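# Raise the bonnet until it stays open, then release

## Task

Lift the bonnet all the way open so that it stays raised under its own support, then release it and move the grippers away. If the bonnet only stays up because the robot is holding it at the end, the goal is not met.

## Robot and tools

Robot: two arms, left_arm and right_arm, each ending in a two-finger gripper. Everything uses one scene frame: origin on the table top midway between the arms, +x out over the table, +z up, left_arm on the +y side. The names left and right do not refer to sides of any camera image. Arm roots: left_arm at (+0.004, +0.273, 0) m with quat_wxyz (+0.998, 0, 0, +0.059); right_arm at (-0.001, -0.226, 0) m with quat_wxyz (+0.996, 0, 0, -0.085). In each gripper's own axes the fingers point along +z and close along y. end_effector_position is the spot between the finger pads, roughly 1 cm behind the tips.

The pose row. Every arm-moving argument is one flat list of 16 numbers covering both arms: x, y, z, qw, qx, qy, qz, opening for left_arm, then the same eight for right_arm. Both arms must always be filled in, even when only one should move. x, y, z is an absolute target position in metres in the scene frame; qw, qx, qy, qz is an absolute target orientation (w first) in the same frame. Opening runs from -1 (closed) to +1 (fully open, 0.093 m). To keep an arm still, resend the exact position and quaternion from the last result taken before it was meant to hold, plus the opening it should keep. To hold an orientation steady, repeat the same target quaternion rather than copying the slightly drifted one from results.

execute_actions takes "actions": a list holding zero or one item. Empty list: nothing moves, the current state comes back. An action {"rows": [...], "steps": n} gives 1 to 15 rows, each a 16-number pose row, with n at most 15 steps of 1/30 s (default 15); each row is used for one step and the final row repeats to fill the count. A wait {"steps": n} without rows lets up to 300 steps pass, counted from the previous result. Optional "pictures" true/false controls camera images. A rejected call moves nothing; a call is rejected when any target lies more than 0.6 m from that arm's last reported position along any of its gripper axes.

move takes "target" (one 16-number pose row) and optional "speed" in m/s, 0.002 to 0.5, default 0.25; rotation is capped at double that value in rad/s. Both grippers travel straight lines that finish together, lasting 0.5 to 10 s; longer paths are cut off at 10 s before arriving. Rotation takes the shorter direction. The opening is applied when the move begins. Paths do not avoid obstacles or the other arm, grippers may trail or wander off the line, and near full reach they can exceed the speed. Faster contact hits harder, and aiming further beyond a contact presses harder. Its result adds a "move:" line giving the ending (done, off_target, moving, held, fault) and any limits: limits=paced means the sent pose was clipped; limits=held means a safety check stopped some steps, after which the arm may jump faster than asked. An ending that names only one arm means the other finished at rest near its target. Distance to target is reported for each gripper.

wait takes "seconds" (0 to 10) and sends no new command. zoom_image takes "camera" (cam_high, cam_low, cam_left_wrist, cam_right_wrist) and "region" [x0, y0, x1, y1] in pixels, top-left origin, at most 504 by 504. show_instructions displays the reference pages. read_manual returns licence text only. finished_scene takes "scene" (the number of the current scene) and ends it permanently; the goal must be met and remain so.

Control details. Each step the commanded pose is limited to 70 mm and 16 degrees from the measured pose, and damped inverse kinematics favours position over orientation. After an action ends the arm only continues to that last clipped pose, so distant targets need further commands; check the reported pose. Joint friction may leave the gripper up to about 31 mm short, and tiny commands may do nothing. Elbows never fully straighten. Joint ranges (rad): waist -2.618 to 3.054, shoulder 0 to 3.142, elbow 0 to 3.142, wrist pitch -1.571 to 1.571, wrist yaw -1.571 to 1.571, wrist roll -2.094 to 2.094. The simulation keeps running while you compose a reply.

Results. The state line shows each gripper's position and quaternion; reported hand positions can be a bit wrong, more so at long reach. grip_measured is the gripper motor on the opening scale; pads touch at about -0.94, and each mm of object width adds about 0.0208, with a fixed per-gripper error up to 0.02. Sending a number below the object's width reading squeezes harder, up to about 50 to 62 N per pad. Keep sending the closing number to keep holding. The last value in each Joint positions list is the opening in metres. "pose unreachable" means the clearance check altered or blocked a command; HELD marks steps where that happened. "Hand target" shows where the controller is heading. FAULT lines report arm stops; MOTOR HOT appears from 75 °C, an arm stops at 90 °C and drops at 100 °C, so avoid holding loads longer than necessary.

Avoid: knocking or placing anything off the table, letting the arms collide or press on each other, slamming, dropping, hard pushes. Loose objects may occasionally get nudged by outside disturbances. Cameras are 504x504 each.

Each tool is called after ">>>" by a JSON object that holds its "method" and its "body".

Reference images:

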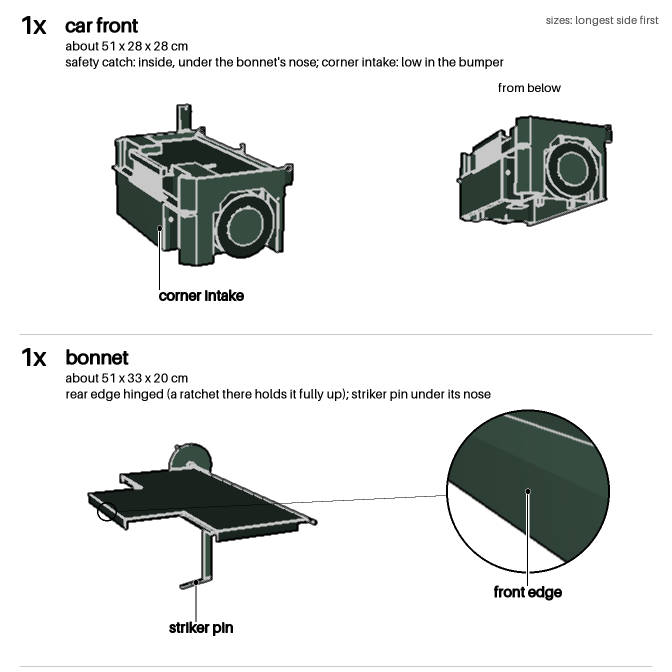

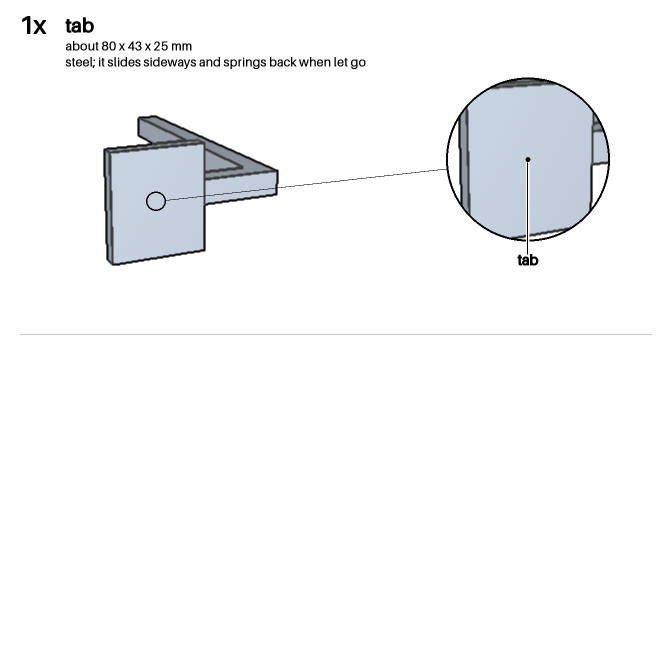

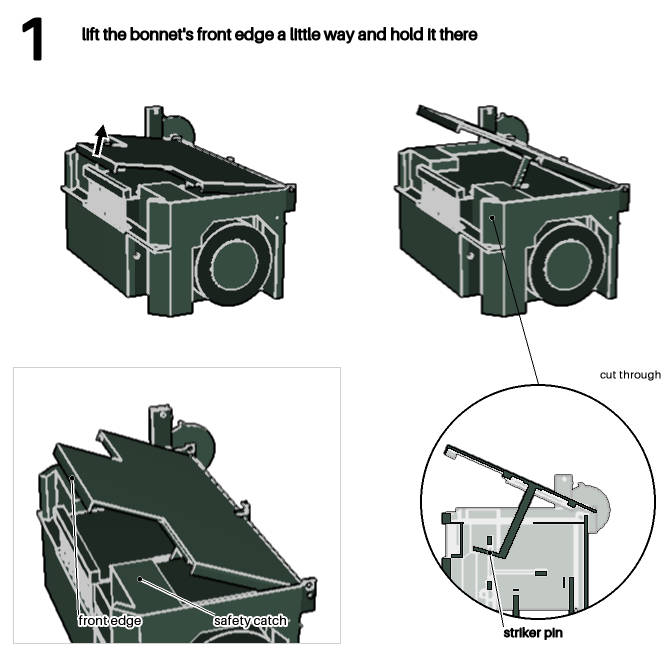

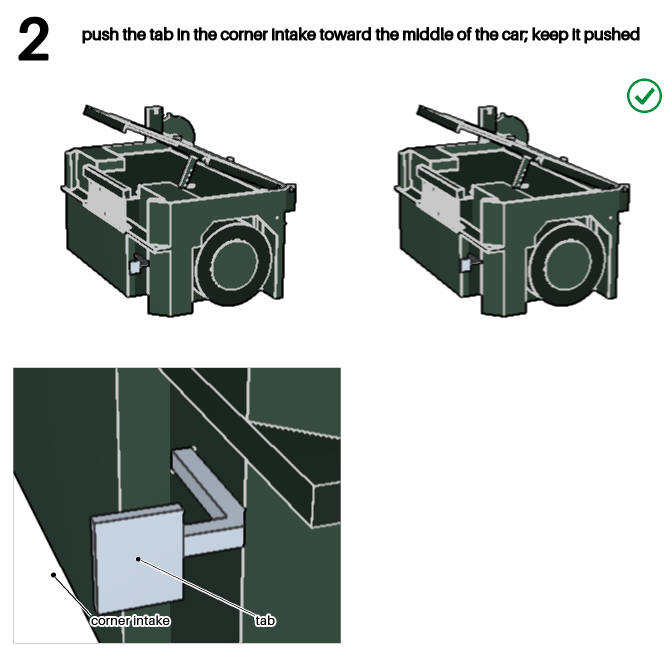

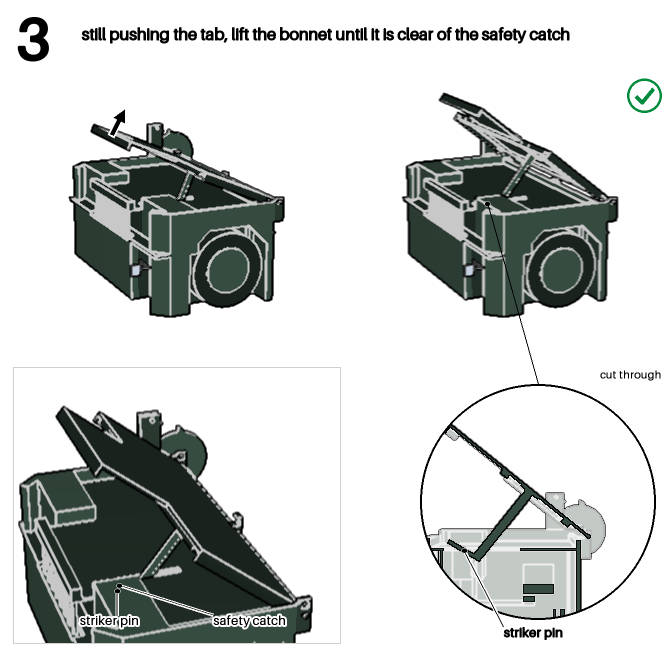

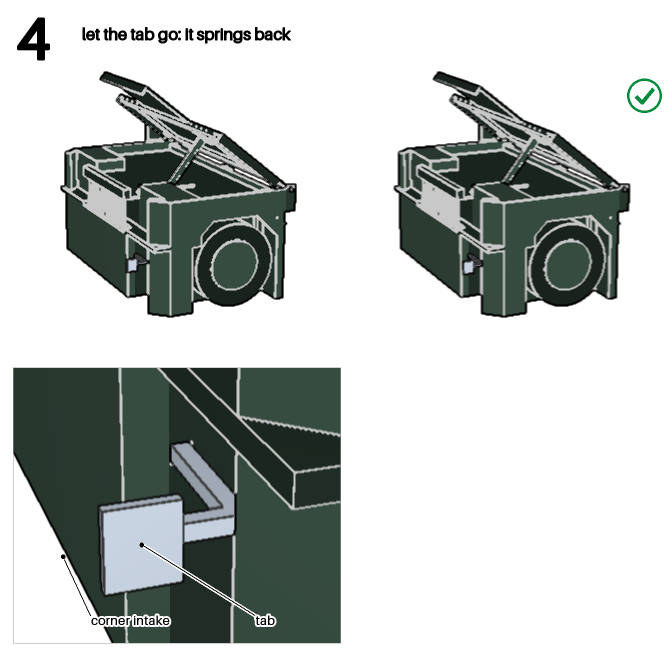

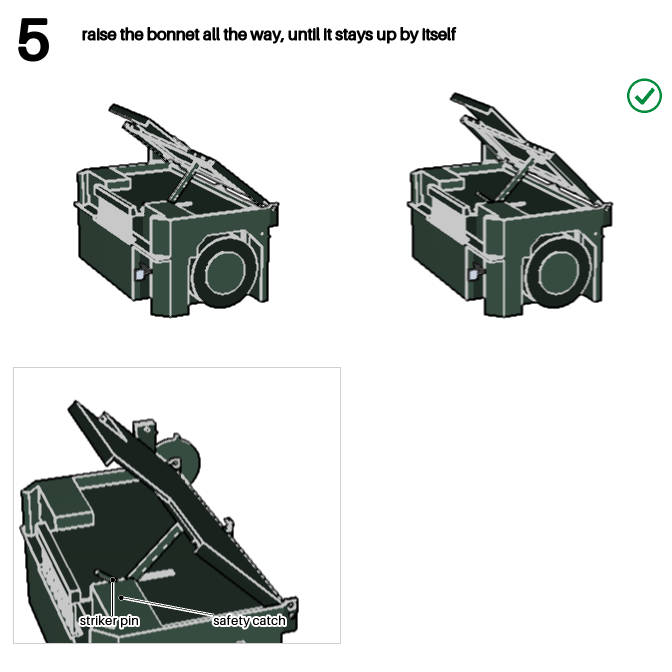

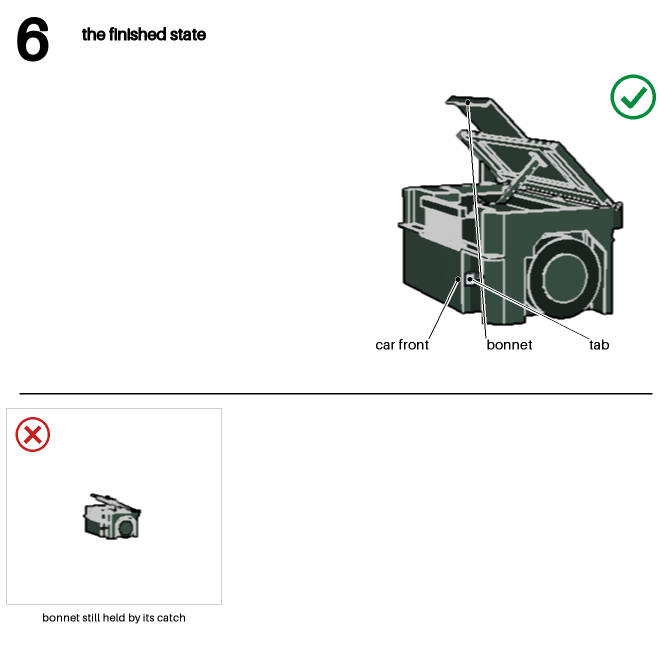

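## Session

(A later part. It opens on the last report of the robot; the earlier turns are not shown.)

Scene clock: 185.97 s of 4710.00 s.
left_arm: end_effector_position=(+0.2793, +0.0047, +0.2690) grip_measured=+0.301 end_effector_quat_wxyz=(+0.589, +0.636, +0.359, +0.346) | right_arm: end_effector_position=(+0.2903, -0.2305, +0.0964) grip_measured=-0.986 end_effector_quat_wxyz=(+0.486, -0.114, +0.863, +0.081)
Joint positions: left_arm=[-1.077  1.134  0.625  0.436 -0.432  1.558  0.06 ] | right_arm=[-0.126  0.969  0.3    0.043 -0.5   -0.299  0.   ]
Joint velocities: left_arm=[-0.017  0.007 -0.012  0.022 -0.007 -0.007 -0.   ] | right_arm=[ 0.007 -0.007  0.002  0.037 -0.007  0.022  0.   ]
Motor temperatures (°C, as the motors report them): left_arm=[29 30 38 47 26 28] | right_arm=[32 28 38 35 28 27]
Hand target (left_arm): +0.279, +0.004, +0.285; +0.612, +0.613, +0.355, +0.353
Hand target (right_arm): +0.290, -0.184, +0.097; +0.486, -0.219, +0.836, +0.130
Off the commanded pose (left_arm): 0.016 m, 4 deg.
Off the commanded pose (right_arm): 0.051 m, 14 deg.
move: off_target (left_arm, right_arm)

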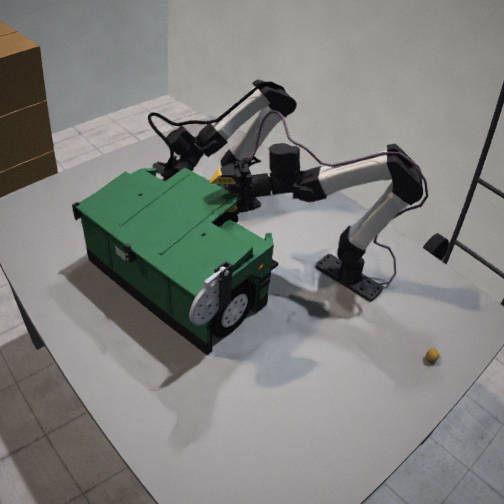

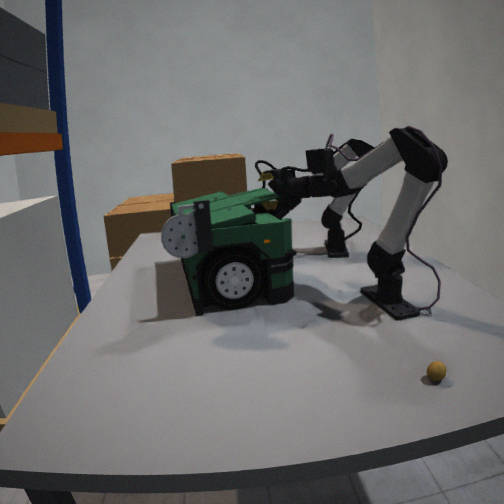

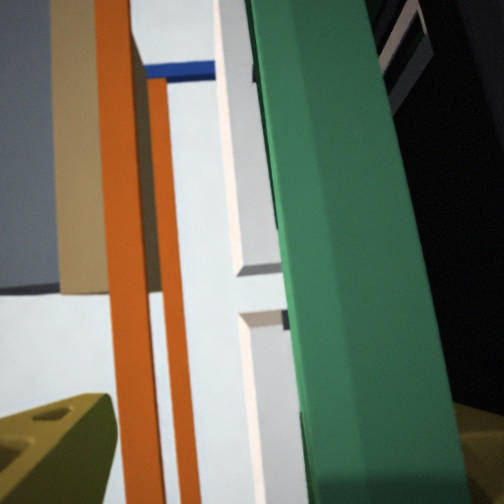

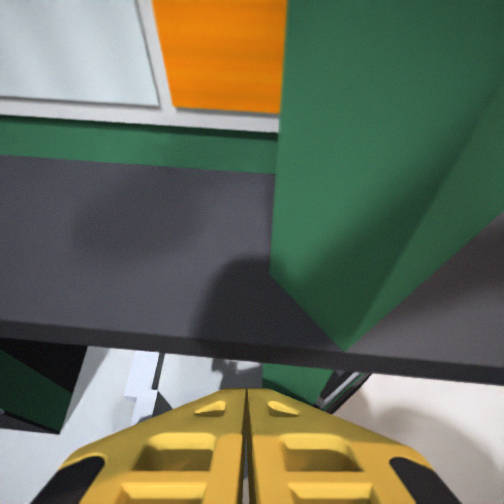

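>>> {"method": "move", "body": {"target": [0.28,0.003,0.255,0.612,0.612,0.354,0.354,0.3,0.30,-0.18,0.095,0.483,-0.224,0.837,0.129,-1], "speed": 0.02}}

Scene clock: 202.30 s of 4710.00 s.
left_arm: end_effector_position=(+0.2803, +0.0034, +0.2695) grip_measured=+0.301 end_effector_quat_wxyz=(+0.623, +0.602, +0.353, +0.352) | right_arm: end_effector_position=(+0.2904, -0.2310, +0.0963) grip_measured=-0.986 end_effector_quat_wxyz=(+0.486, -0.112, +0.863, +0.077)
Joint positions: left_arm=[-1.077  1.177  0.555  0.649 -0.433  1.566  0.06 ] | right_arm=[-0.119  0.964  0.298  0.044 -0.484 -0.294  0.   ]
Joint velocities: left_arm=[ 0.012  0.002 -0.002  0.051 -0.066  0.066  0.   ] | right_arm=[ 0.002  0.027 -0.002 -0.022  0.007 -0.007  0.   ]
Motor temperatures (°C, as the motors report them): left_arm=[29 30 37 48 26 28] | right_arm=[35 28 39 37 29 28]
Hand target (left_arm): +0.280, +0.003, +0.255; +0.612, +0.612, +0.354, +0.353
Hand target (right_arm): +0.290, -0.185, +0.097; +0.485, -0.219, +0.837, +0.128
Off the commanded pose (left_arm): 0.014 m, 2 deg.
Off the commanded pose (right_arm): 0.052 m, 15 deg.
After step 90, 6.97 s passed at rest.
move: off_target (left_arm, right_arm)

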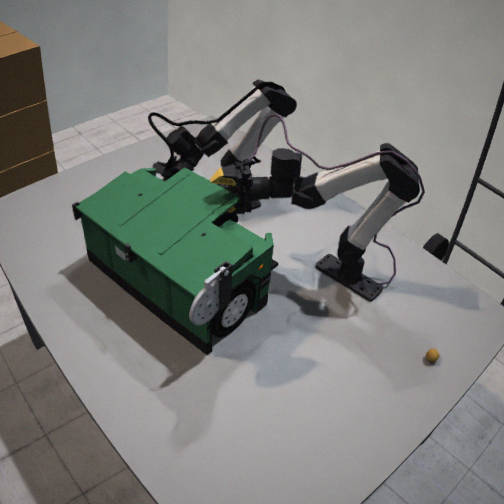

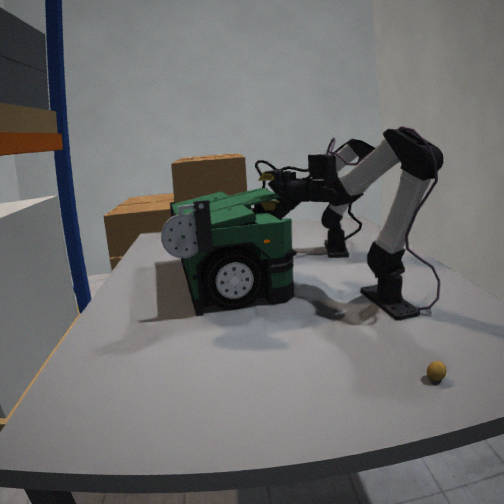

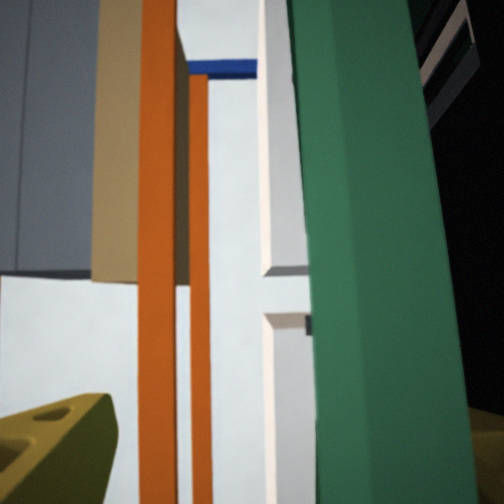

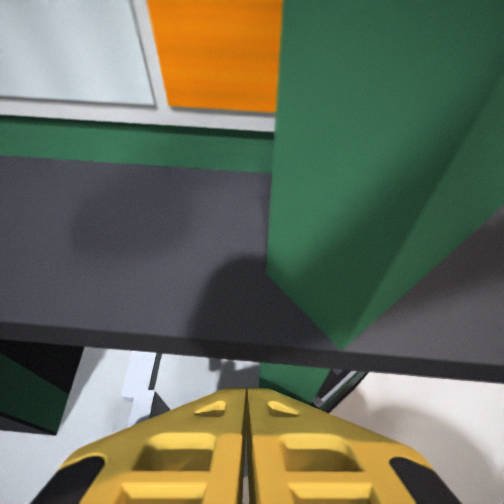

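>>> {"method": "move", "body": {"target": [0.21,0.043,0.275,0.612,0.612,0.354,0.354,0.3,0.29,-0.232,0.09,0.483,-0.224,0.837,0.129,-1], "speed": 0.06}}

>>> {"method": "zoom_image", "body": {"camera": "cam_low", "region": [150, 150, 350, 320]}}

Scene clock: 217.93 s of 4710.00 s.
left_arm: end_effector_position=(+0.2129, +0.0410, +0.2799) grip_measured=+0.301 end_effector_quat_wxyz=(+0.612, +0.612, +0.356, +0.353) | right_arm: end_effector_position=(+0.2867, -0.2322, +0.0872) grip_measured=-0.986 end_effector_quat_wxyz=(+0.482, -0.217, +0.840, +0.123)
Joint positions: left_arm=[-1.291  0.798  0.469  0.328 -0.651  1.566  0.06 ] | right_arm=[-0.273  1.13   0.358 -0.013 -0.775 -0.614  0.   ]
Joint velocities: left_arm=[ 0.002 -0.012 -0.012 -0.051 -0.037  0.037 -0.   ] | right_arm=[-0.007 -0.007 -0.007  0.081 -0.037  0.007  0.   ]
Motor temperatures (°C, as the motors report them): left_arm=[29 29 36 47 26 28] | right_arm=[36 28 40 37 30 28]
Hand target (left_arm): +0.210, +0.044, +0.275; +0.612, +0.612, +0.356, +0.352
Hand target (right_arm): +0.290, -0.232, +0.090; +0.482, -0.223, +0.838, +0.128
Off the commanded pose (left_arm): 0.006 m, 0 deg.
Off the commanded pose (right_arm): 0.004 m, 1 deg.
After step 90, 10.03 s passed at rest.
move: done

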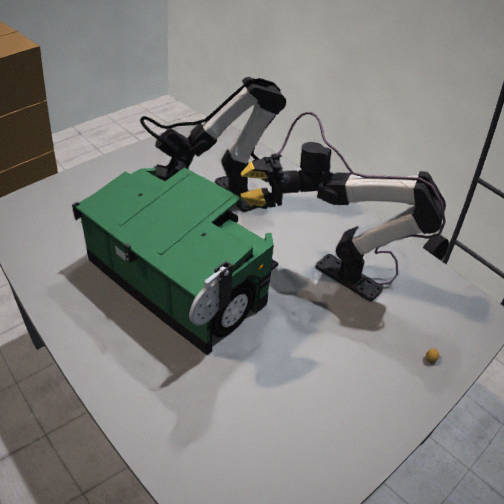

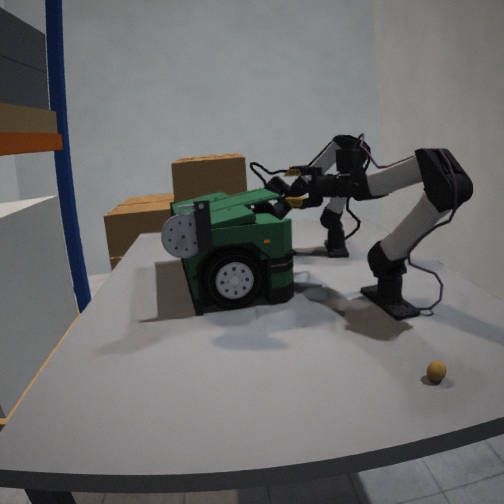

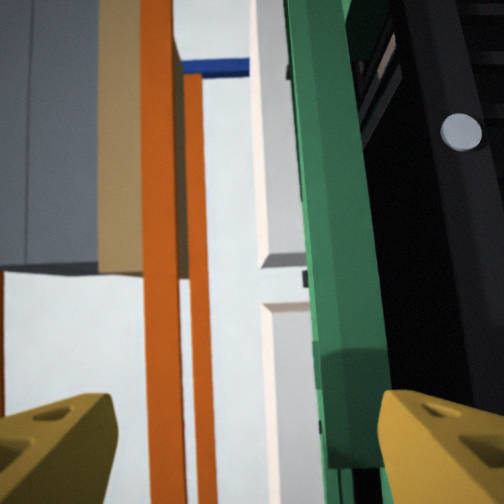

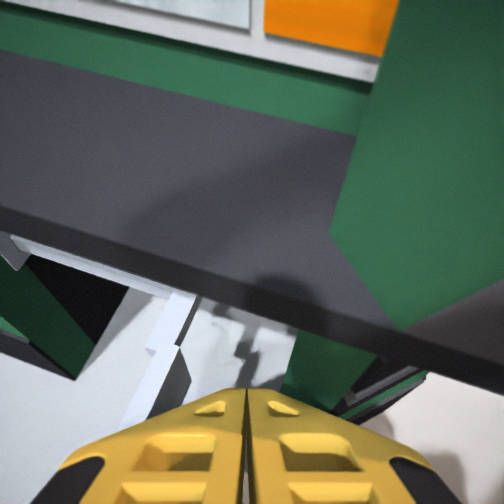

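Region (150, 150, 350, 320) of cam_low's 504x504 image, scaled by 2.520, with more detail than that image has; it fills the top 428 rows of this view, and the rest is white.

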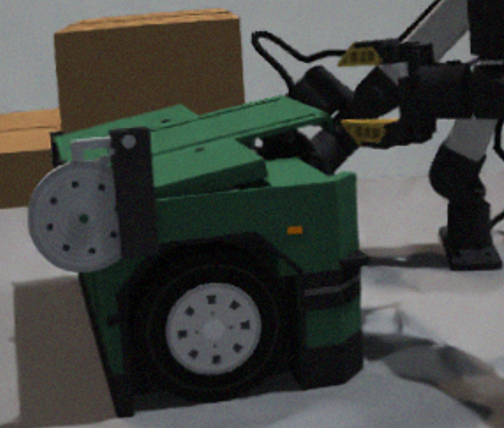

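>>> {"method": "move", "body": {"target": [0.21,0.043,0.275,0.612,0.612,0.354,0.354,0.3,0.235,-0.29,0.12,0.497,-0.41,0.709,0.287,-1], "speed": 0.1}}

>>> {"method": "move", "body": {"target": [0.275,0.006,0.280,0.612,0.612,0.354,0.354,0.3,0.272,-0.235,0.092,0.497,-0.41,0.709,0.287,-1], "speed": 0.05}}

Scene clock: 235.93 s of 4710.00 s.
left_arm: end_effector_position=(+0.2130, +0.0413, +0.2790) grip_measured=+0.301 end_effector_quat_wxyz=(+0.611, +0.613, +0.356, +0.354) | right_arm: end_effector_position=(+0.2372, -0.2870, +0.1148) grip_measured=-0.986 end_effector_quat_wxyz=(+0.467, -0.368, +0.764, +0.250)
Joint positions: left_arm=[-1.291  0.798  0.469  0.324 -0.653  1.566  0.06 ] | right_arm=[-0.719  1.682  0.939 -1.309 -1.053 -2.068  0.   ]
Joint velocities: left_arm=[ 0.002 -0.012 -0.012 -0.022 -0.095  0.022  0.   ] | right_arm=[-0.012 -0.022  0.002 -0.051  0.037 -0.007  0.   ]
Motor temperatures (°C, as the motors report them): left_arm=[29 29 36 46 26 28] | right_arm=[34 29 41 36 29 28]
Hand target (left_arm): +0.210, +0.043, +0.275; +0.612, +0.612, +0.354, +0.354
Hand target (right_arm): +0.237, -0.292, +0.117; +0.463, -0.371, +0.766, +0.245
Off the commanded pose (left_arm): 0.005 m, 0 deg.
Off the commanded pose (right_arm): 0.006 m, 10 deg.
joint sent to its limit (right arm) — the command would take joint 6 (wrist roll) past its lower limit, so that joint was sent only as far as its limit.
After step 90, 11.73 s passed at rest.
move: off_target (right_arm)

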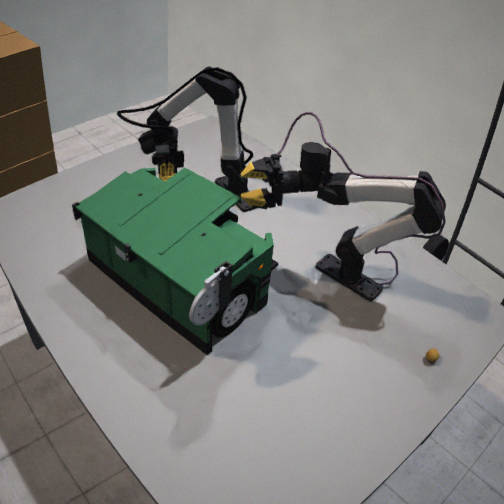

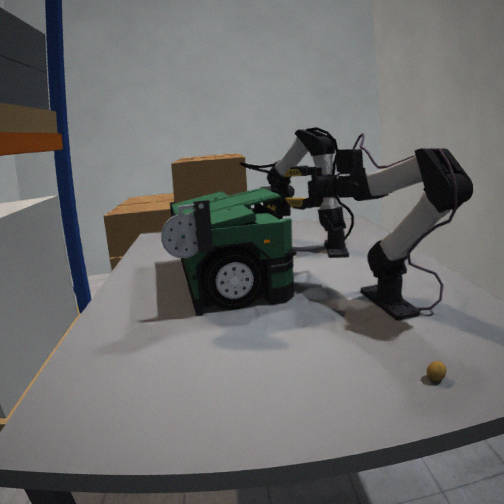

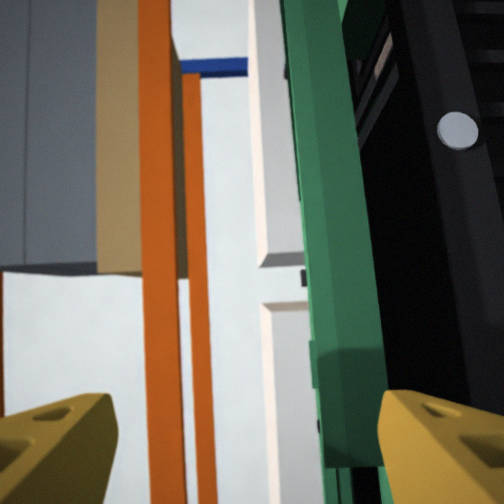

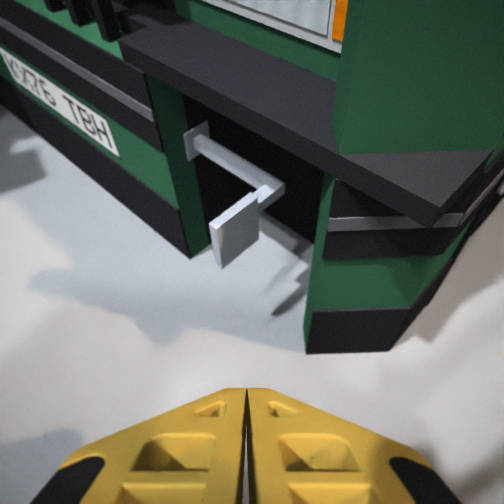

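Scene clock: 238.03 s of 4710.00 s.
left_arm: end_effector_position=(+0.2703, +0.0081, +0.2679) grip_measured=+0.301 end_effector_quat_wxyz=(+0.601, +0.623, +0.354, +0.353) | right_arm: end_effector_position=(+0.2728, -0.2397, +0.0982) grip_measured=-0.986 end_effector_quat_wxyz=(+0.498, -0.418, +0.708, +0.277)
Joint positions: left_arm=[-1.104  1.109  0.568  0.51  -0.462  1.571  0.06 ] | right_arm=[-0.487  1.735  0.875 -1.036 -1.191 -1.945  0.   ]
Joint velocities: left_arm=[ 0.007  0.012 -0.012 -0.081  0.007 -0.007 -0.001] | right_arm=[ 0.007 -0.012 -0.027 -0.037 -0.022 -0.022  0.   ]
Motor temperatures (°C, as the motors report them): left_arm=[29 29 36 46 26 28] | right_arm=[34 29 41 35 29 28]
Hand target (left_arm): +0.275, +0.006, +0.280; +0.612, +0.612, +0.352, +0.356
Hand target (right_arm): +0.271, -0.234, +0.093; +0.497, -0.410, +0.707, +0.290
Off the commanded pose (left_arm): 0.013 m, 2 deg.
Off the commanded pose (right_arm): 0.008 m, 2 deg.
move: off_target (left_arm)

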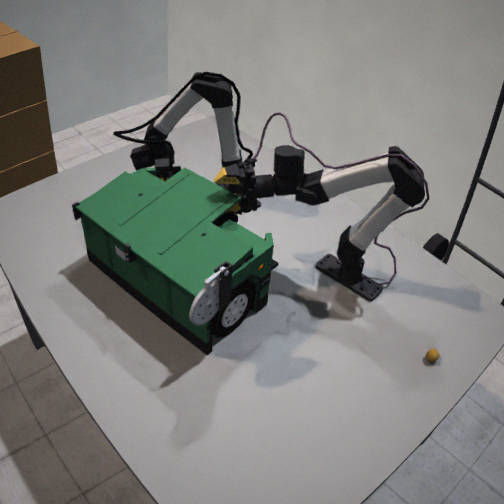

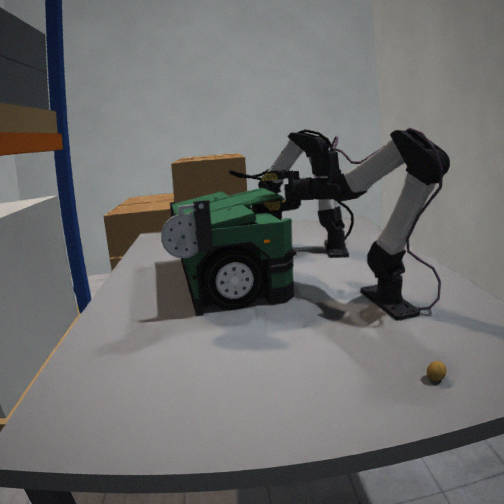

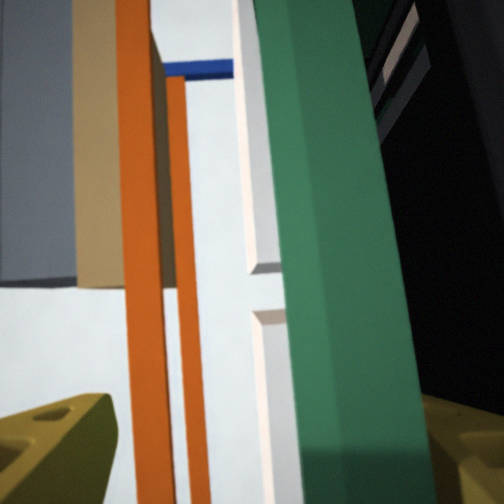

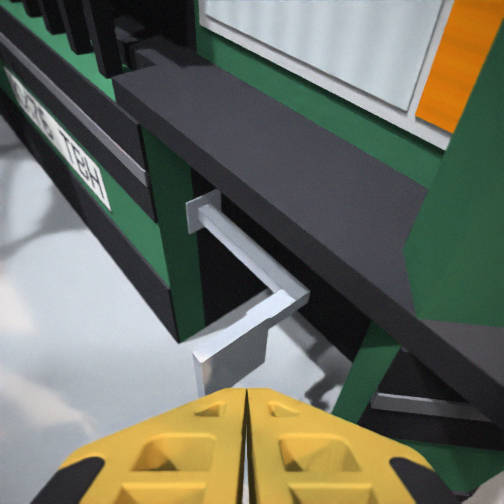

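>>> {"method": "move", "body": {"target": [0.278,0.004,0.30,0.612,0.612,0.354,0.354,0.3,0.295,-0.18,0.088,0.497,-0.41,0.709,0.287,-1], "speed": 0.03}}

Scene clock: 244.33 s of 4710.00 s.
left_arm: end_effector_position=(+0.2727, +0.0051, +0.2714) grip_measured=+0.301 end_effector_quat_wxyz=(+0.583, +0.642, +0.354, +0.350) | right_arm: end_effector_position=(+0.2843, -0.2171, +0.0939) grip_measured=-0.986 end_effector_quat_wxyz=(+0.503, -0.372, +0.733, +0.266)
Joint positions: left_arm=[-1.099  1.109  0.629  0.398 -0.454  1.571  0.06 ] | right_arm=[-0.382  1.549  0.667 -0.526 -1.205 -1.379  0.   ]
Joint velocities: left_arm=[-0.017  0.012 -0.002 -0.051 -0.066  0.022 -0.   ] | right_arm=[ 0.007 -0.042 -0.007  0.11  -0.007 -0.022  0.   ]
Motor temperatures (°C, as the motors report them): left_arm=[29 29 37 47 26 28] | right_arm=[33 29 39 34 29 27]
Hand target (left_arm): +0.276, +0.006, +0.300; +0.612, +0.612, +0.354, +0.354
Hand target (right_arm): +0.287, -0.182, +0.091; +0.495, -0.413, +0.705, +0.294
Off the commanded pose (left_arm): 0.029 m, 5 deg.
Off the commanded pose (right_arm): 0.039 m, 6 deg.
After step 90, 0.90 s passed at rest.
move: off_target (left_arm, right_arm)

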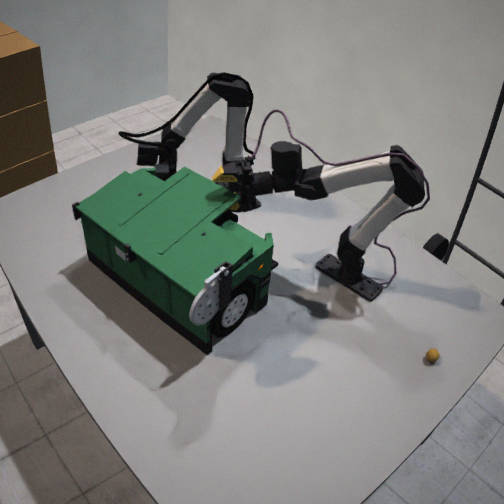

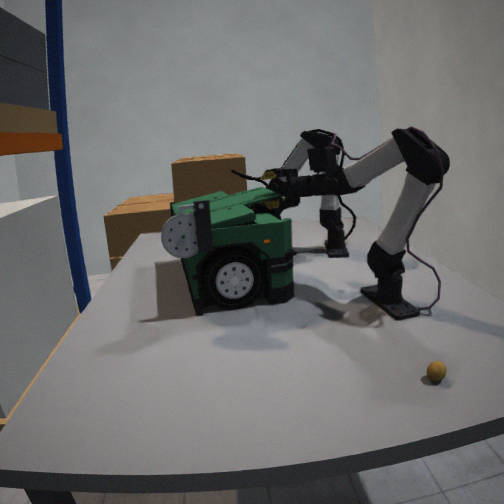

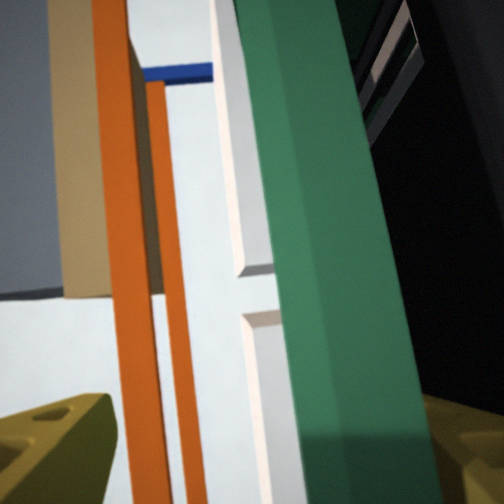

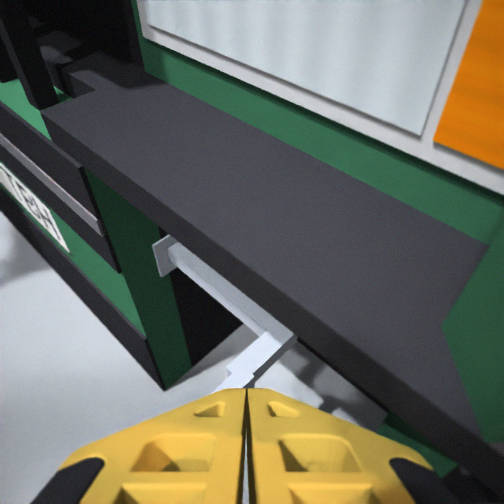

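>>> {"method": "move", "body": {"target": [0.275,0.006,0.278,0.612,0.612,0.354,0.354,0.3,0.31,-0.145,0.085,0.497,-0.41,0.709,0.287,-1], "speed": 0.03}}

Scene clock: 250.77 s of 4710.00 s.
left_arm: end_effector_position=(+0.2719, +0.0063, +0.2741) grip_measured=+0.301 end_effector_quat_wxyz=(+0.600, +0.626, +0.353, +0.352) | right_arm: end_effector_position=(+0.2860, -0.2149, +0.0942) grip_measured=-0.986 end_effector_quat_wxyz=(+0.507, -0.340, +0.753, +0.246)
Joint positions: left_arm=[-1.099  1.109  0.597  0.477 -0.454  1.571  0.06 ] | right_arm=[-0.36   1.44   0.556 -0.289 -1.165 -1.114  0.   ]
Joint velocities: left_arm=[-0.012  0.012 -0.007 -0.037 -0.051 -0.007  0.   ] | right_arm=[ 0.022 -0.012 -0.017  0.022 -0.007 -0.037  0.   ]
Motor temperatures (°C, as the motors report them): left_arm=[29 29 38 48 26 28] | right_arm=[36 30 39 35 29 28]
Hand target (left_arm): +0.275, +0.006, +0.278; +0.612, +0.613, +0.354, +0.353
Hand target (right_arm): +0.287, -0.156, +0.091; +0.492, -0.414, +0.707, +0.295
Off the commanded pose (left_arm): 0.005 m, 2 deg.
Off the commanded pose (right_arm): 0.075 m, 11 deg; position clipped at the last step of the last action.
After step 90, 0.63 s passed at rest.
move: off_target (right_arm); limits=paced

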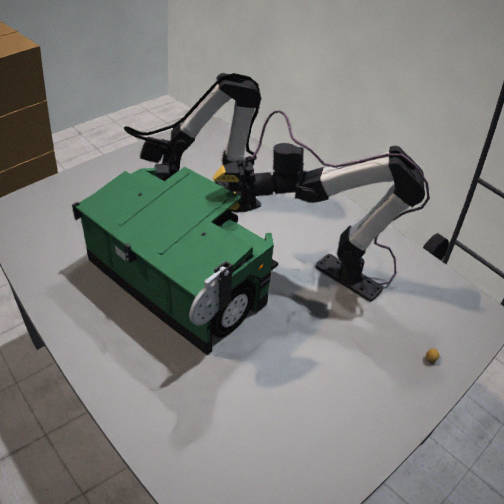

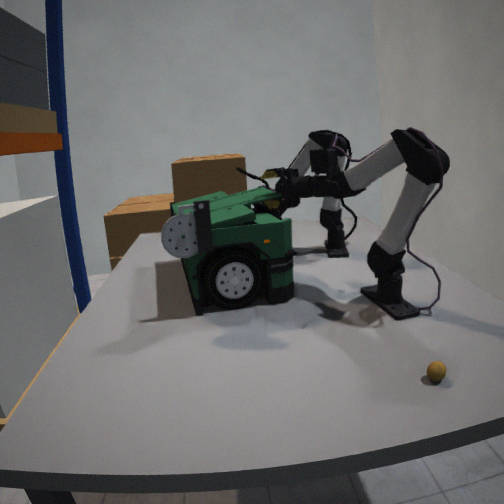

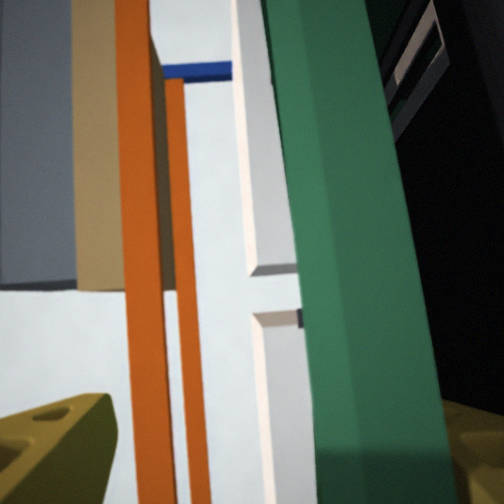

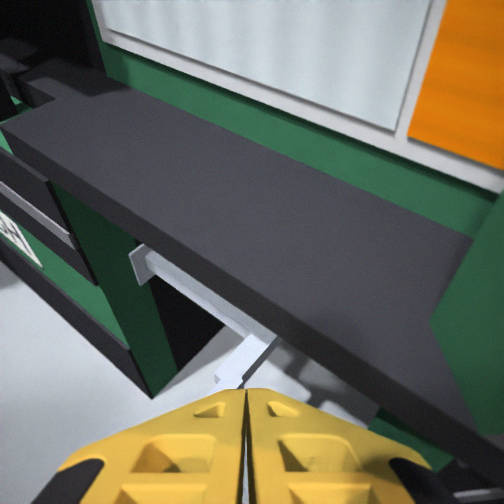

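>>> {"method": "move", "body": {"target": [0.275,0.006,0.278,0.612,0.612,0.354,0.354,0.3,0.27,-0.24,0.092,0.497,-0.41,0.709,0.287,-1], "speed": 0.06}}

>>> {"method": "move", "body": {"target": [0.278,0.004,0.33,0.612,0.612,0.354,0.354,0.3,0.27,-0.24,0.092,0.497,-0.41,0.709,0.287,-1], "speed": 0.03}}

Scene clock: 265.63 s of 4710.00 s.
left_arm: end_effector_position=(+0.2723, +0.0053, +0.2702) grip_measured=+0.301 end_effector_quat_wxyz=(+0.596, +0.630, +0.353, +0.351) | right_arm: end_effector_position=(+0.2691, -0.2355, +0.0910) grip_measured=-0.986 end_effector_quat_wxyz=(+0.498, -0.409, +0.710, +0.285)
Joint positions: left_arm=[-1.099  1.116  0.597  0.47  -0.453  1.571  0.06 ] | right_arm=[-0.485  1.742  0.838 -0.999 -1.202 -1.928  0.   ]
Joint velocities: left_arm=[-0.012  0.012 -0.007  0.007 -0.007 -0.051 -0.002] | right_arm=[-0.012 -0.007 -0.017 -0.139  0.051 -0.037  0.   ]
Motor temperatures (°C, as the motors report them): left_arm=[29 29 37 50 26 28] | right_arm=[51 29 38 37 29 28]
Hand target (left_arm): +0.275, +0.006, +0.278; +0.611, +0.613, +0.354, +0.354
Hand target (right_arm): +0.271, -0.241, +0.091; +0.497, -0.408, +0.712, +0.283
Off the commanded pose (left_arm): 0.008 m, 3 deg.
Off the commanded pose (right_arm): 0.005 m, 0 deg.
After step 90, 9.80 s passed at rest.
move: off_target (left_arm)

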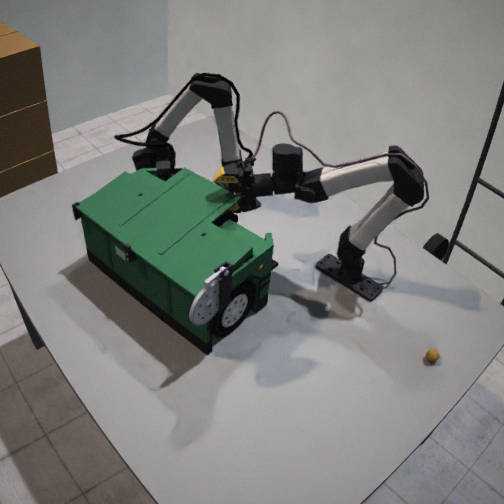

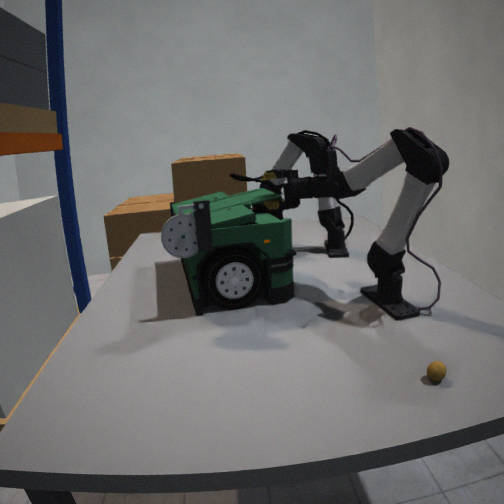

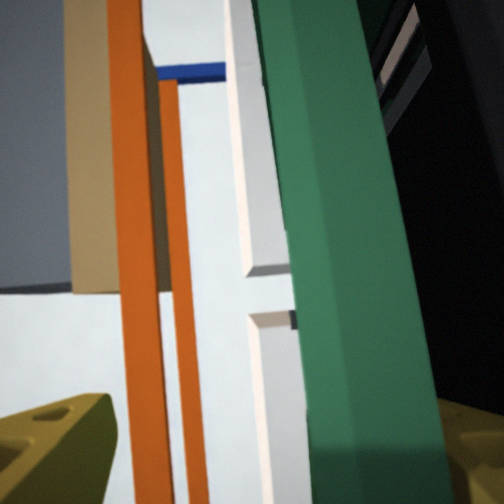

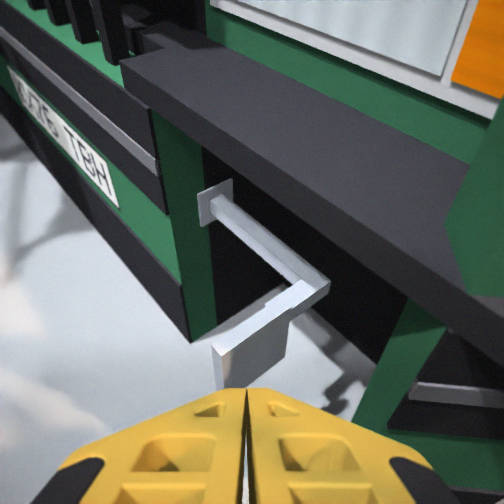

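Scene clock: 267.87 s of 4710.00 s.
left_arm: end_effector_position=(+0.2735, +0.0030, +0.2654) grip_measured=+0.301 end_effector_quat_wxyz=(+0.546, +0.676, +0.359, +0.341) | right_arm: end_effector_position=(+0.2662, -0.2333, +0.0923) grip_measured=-0.986 end_effector_quat_wxyz=(+0.498, -0.411, +0.707, +0.288)
Joint positions: left_arm=[-1.098  1.116  0.707  0.218 -0.448  1.557  0.06 ] | right_arm=[-0.485  1.742  0.838 -1.028 -1.202 -1.958  0.   ]
Joint velocities: left_arm=[ 0.007  0.012  0.007  0.022  0.037  0.007 -0.001] | right_arm=[ 0.012 -0.002 -0.012 -0.007  0.007  0.007  0.   ]
Motor temperatures (°C, as the motors report them): left_arm=[29 29 38 50 26 28] | right_arm=[49 30 38 36 29 28]
Hand target (left_arm): +0.274, +0.009, +0.328; +0.611, +0.612, +0.355, +0.354
Hand target (right_arm): +0.270, -0.240, +0.092; +0.497, -0.410, +0.709, +0.286
Off the commanded pose (left_arm): 0.065 m, 11 deg.
Off the commanded pose (right_arm): 0.008 m, 0 deg.
move: off_target (left_arm)

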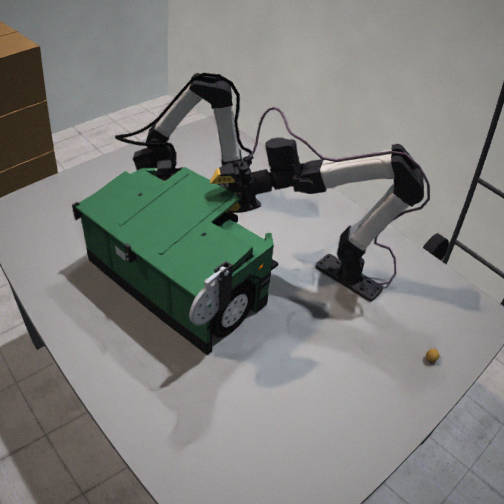

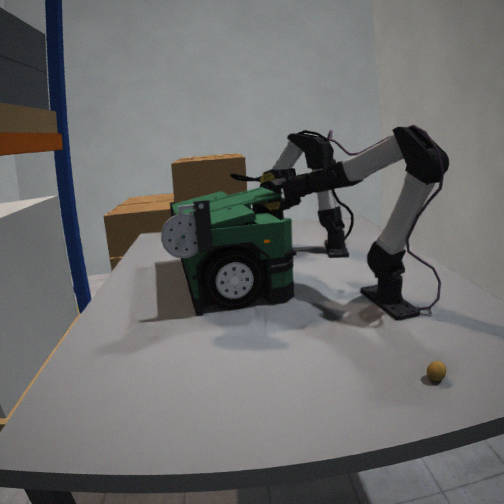

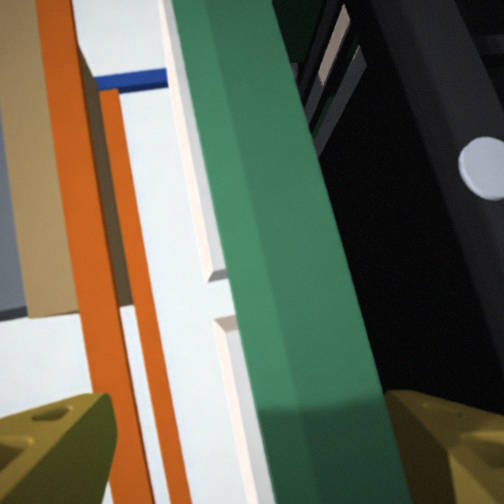

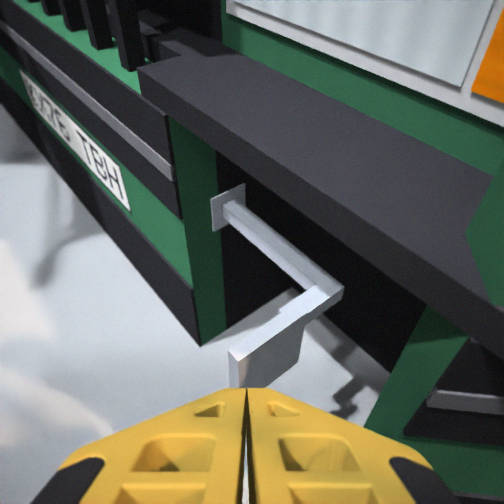

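>>> {"method": "zoom_image", "body": {"camera": "cam_left_wrist", "region": [250, 0, 504, 250]}}

Region (250, 0, 504, 250) of cam_left_wrist's 504x504 image, scaled by 1.984, with more detail than that image has; it fills the top 496 rows of this view, and the rest is white.

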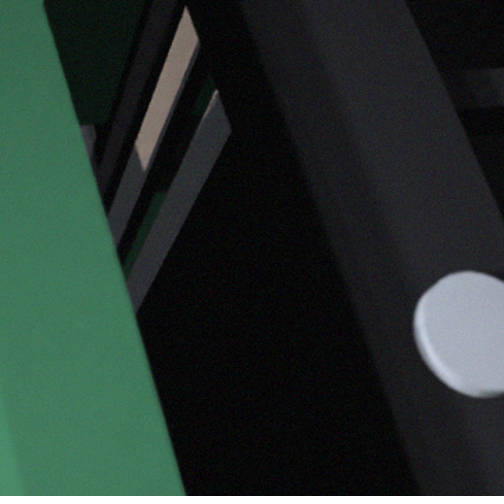

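>>> {"method": "move", "body": {"target": [0.278,0.004,0.335,0.709,0.496,0.287,0.409,0.3,0.27,-0.24,0.092,0.497,-0.41,0.709,0.287,-1], "speed": 0.04}}

Scene clock: 290.53 s of 4710.00 s.
left_arm: end_effector_position=(+0.2767, +0.0022, +0.2780) grip_measured=+0.301 end_effector_quat_wxyz=(+0.640, +0.581, +0.306, +0.398) | right_arm: end_effector_position=(+0.2660, -0.2331, +0.0924) grip_measured=-0.986 end_effector_quat_wxyz=(+0.498, -0.411, +0.707, +0.289)
Joint positions: left_arm=[-1.086  1.225  0.498  0.878 -0.433  1.706  0.06 ] | right_arm=[-0.485  1.742  0.838 -1.031 -1.202 -1.96   0.   ]
Joint velocities: left_arm=[-0.012  0.007 -0.027  0.051  0.081 -0.007  0.   ] | right_arm=[ 0.022  0.012  0.007 -0.022 -0.081  0.022  0.   ]
Motor temperatures (°C, as the motors report them): left_arm=[29 31 42 55 26 28] | right_arm=[41 31 38 33 29 27]
Hand target (left_arm): +0.273, +0.010, +0.332; +0.706, +0.502, +0.290, +0.406
Hand target (right_arm): +0.270, -0.240, +0.092; +0.497, -0.410, +0.709, +0.286
Off the commanded pose (left_arm): 0.057 m, 13 deg.
Off the commanded pose (right_arm): 0.008 m, 0 deg.
After step 90, 12.83 s passed at rest.
move: off_target (left_arm)

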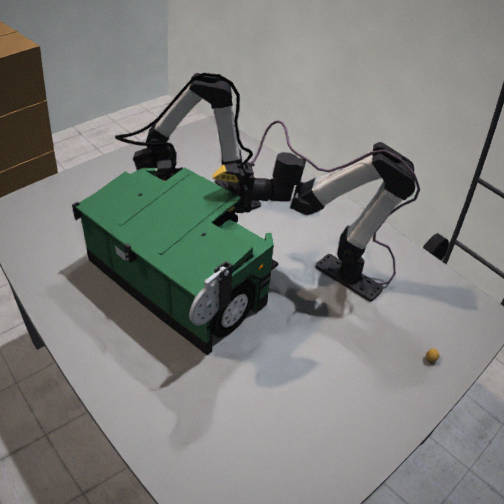

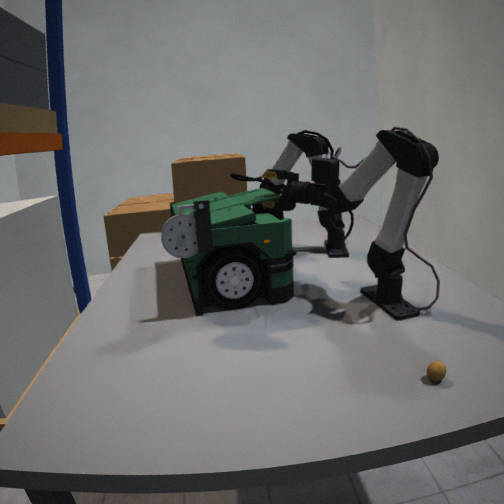

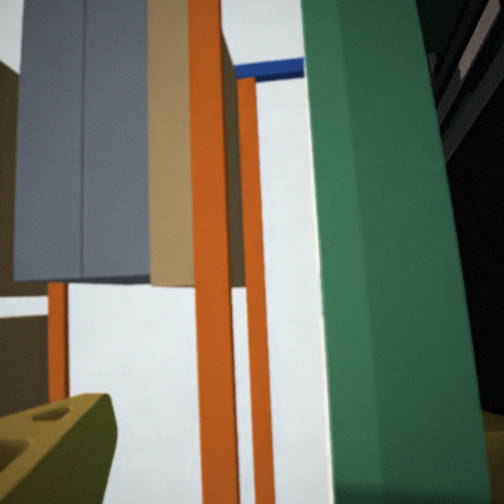

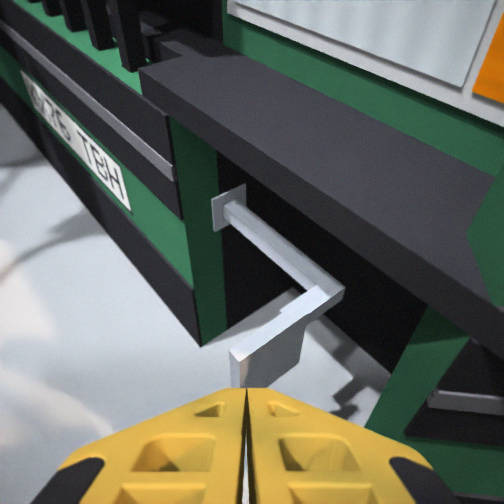

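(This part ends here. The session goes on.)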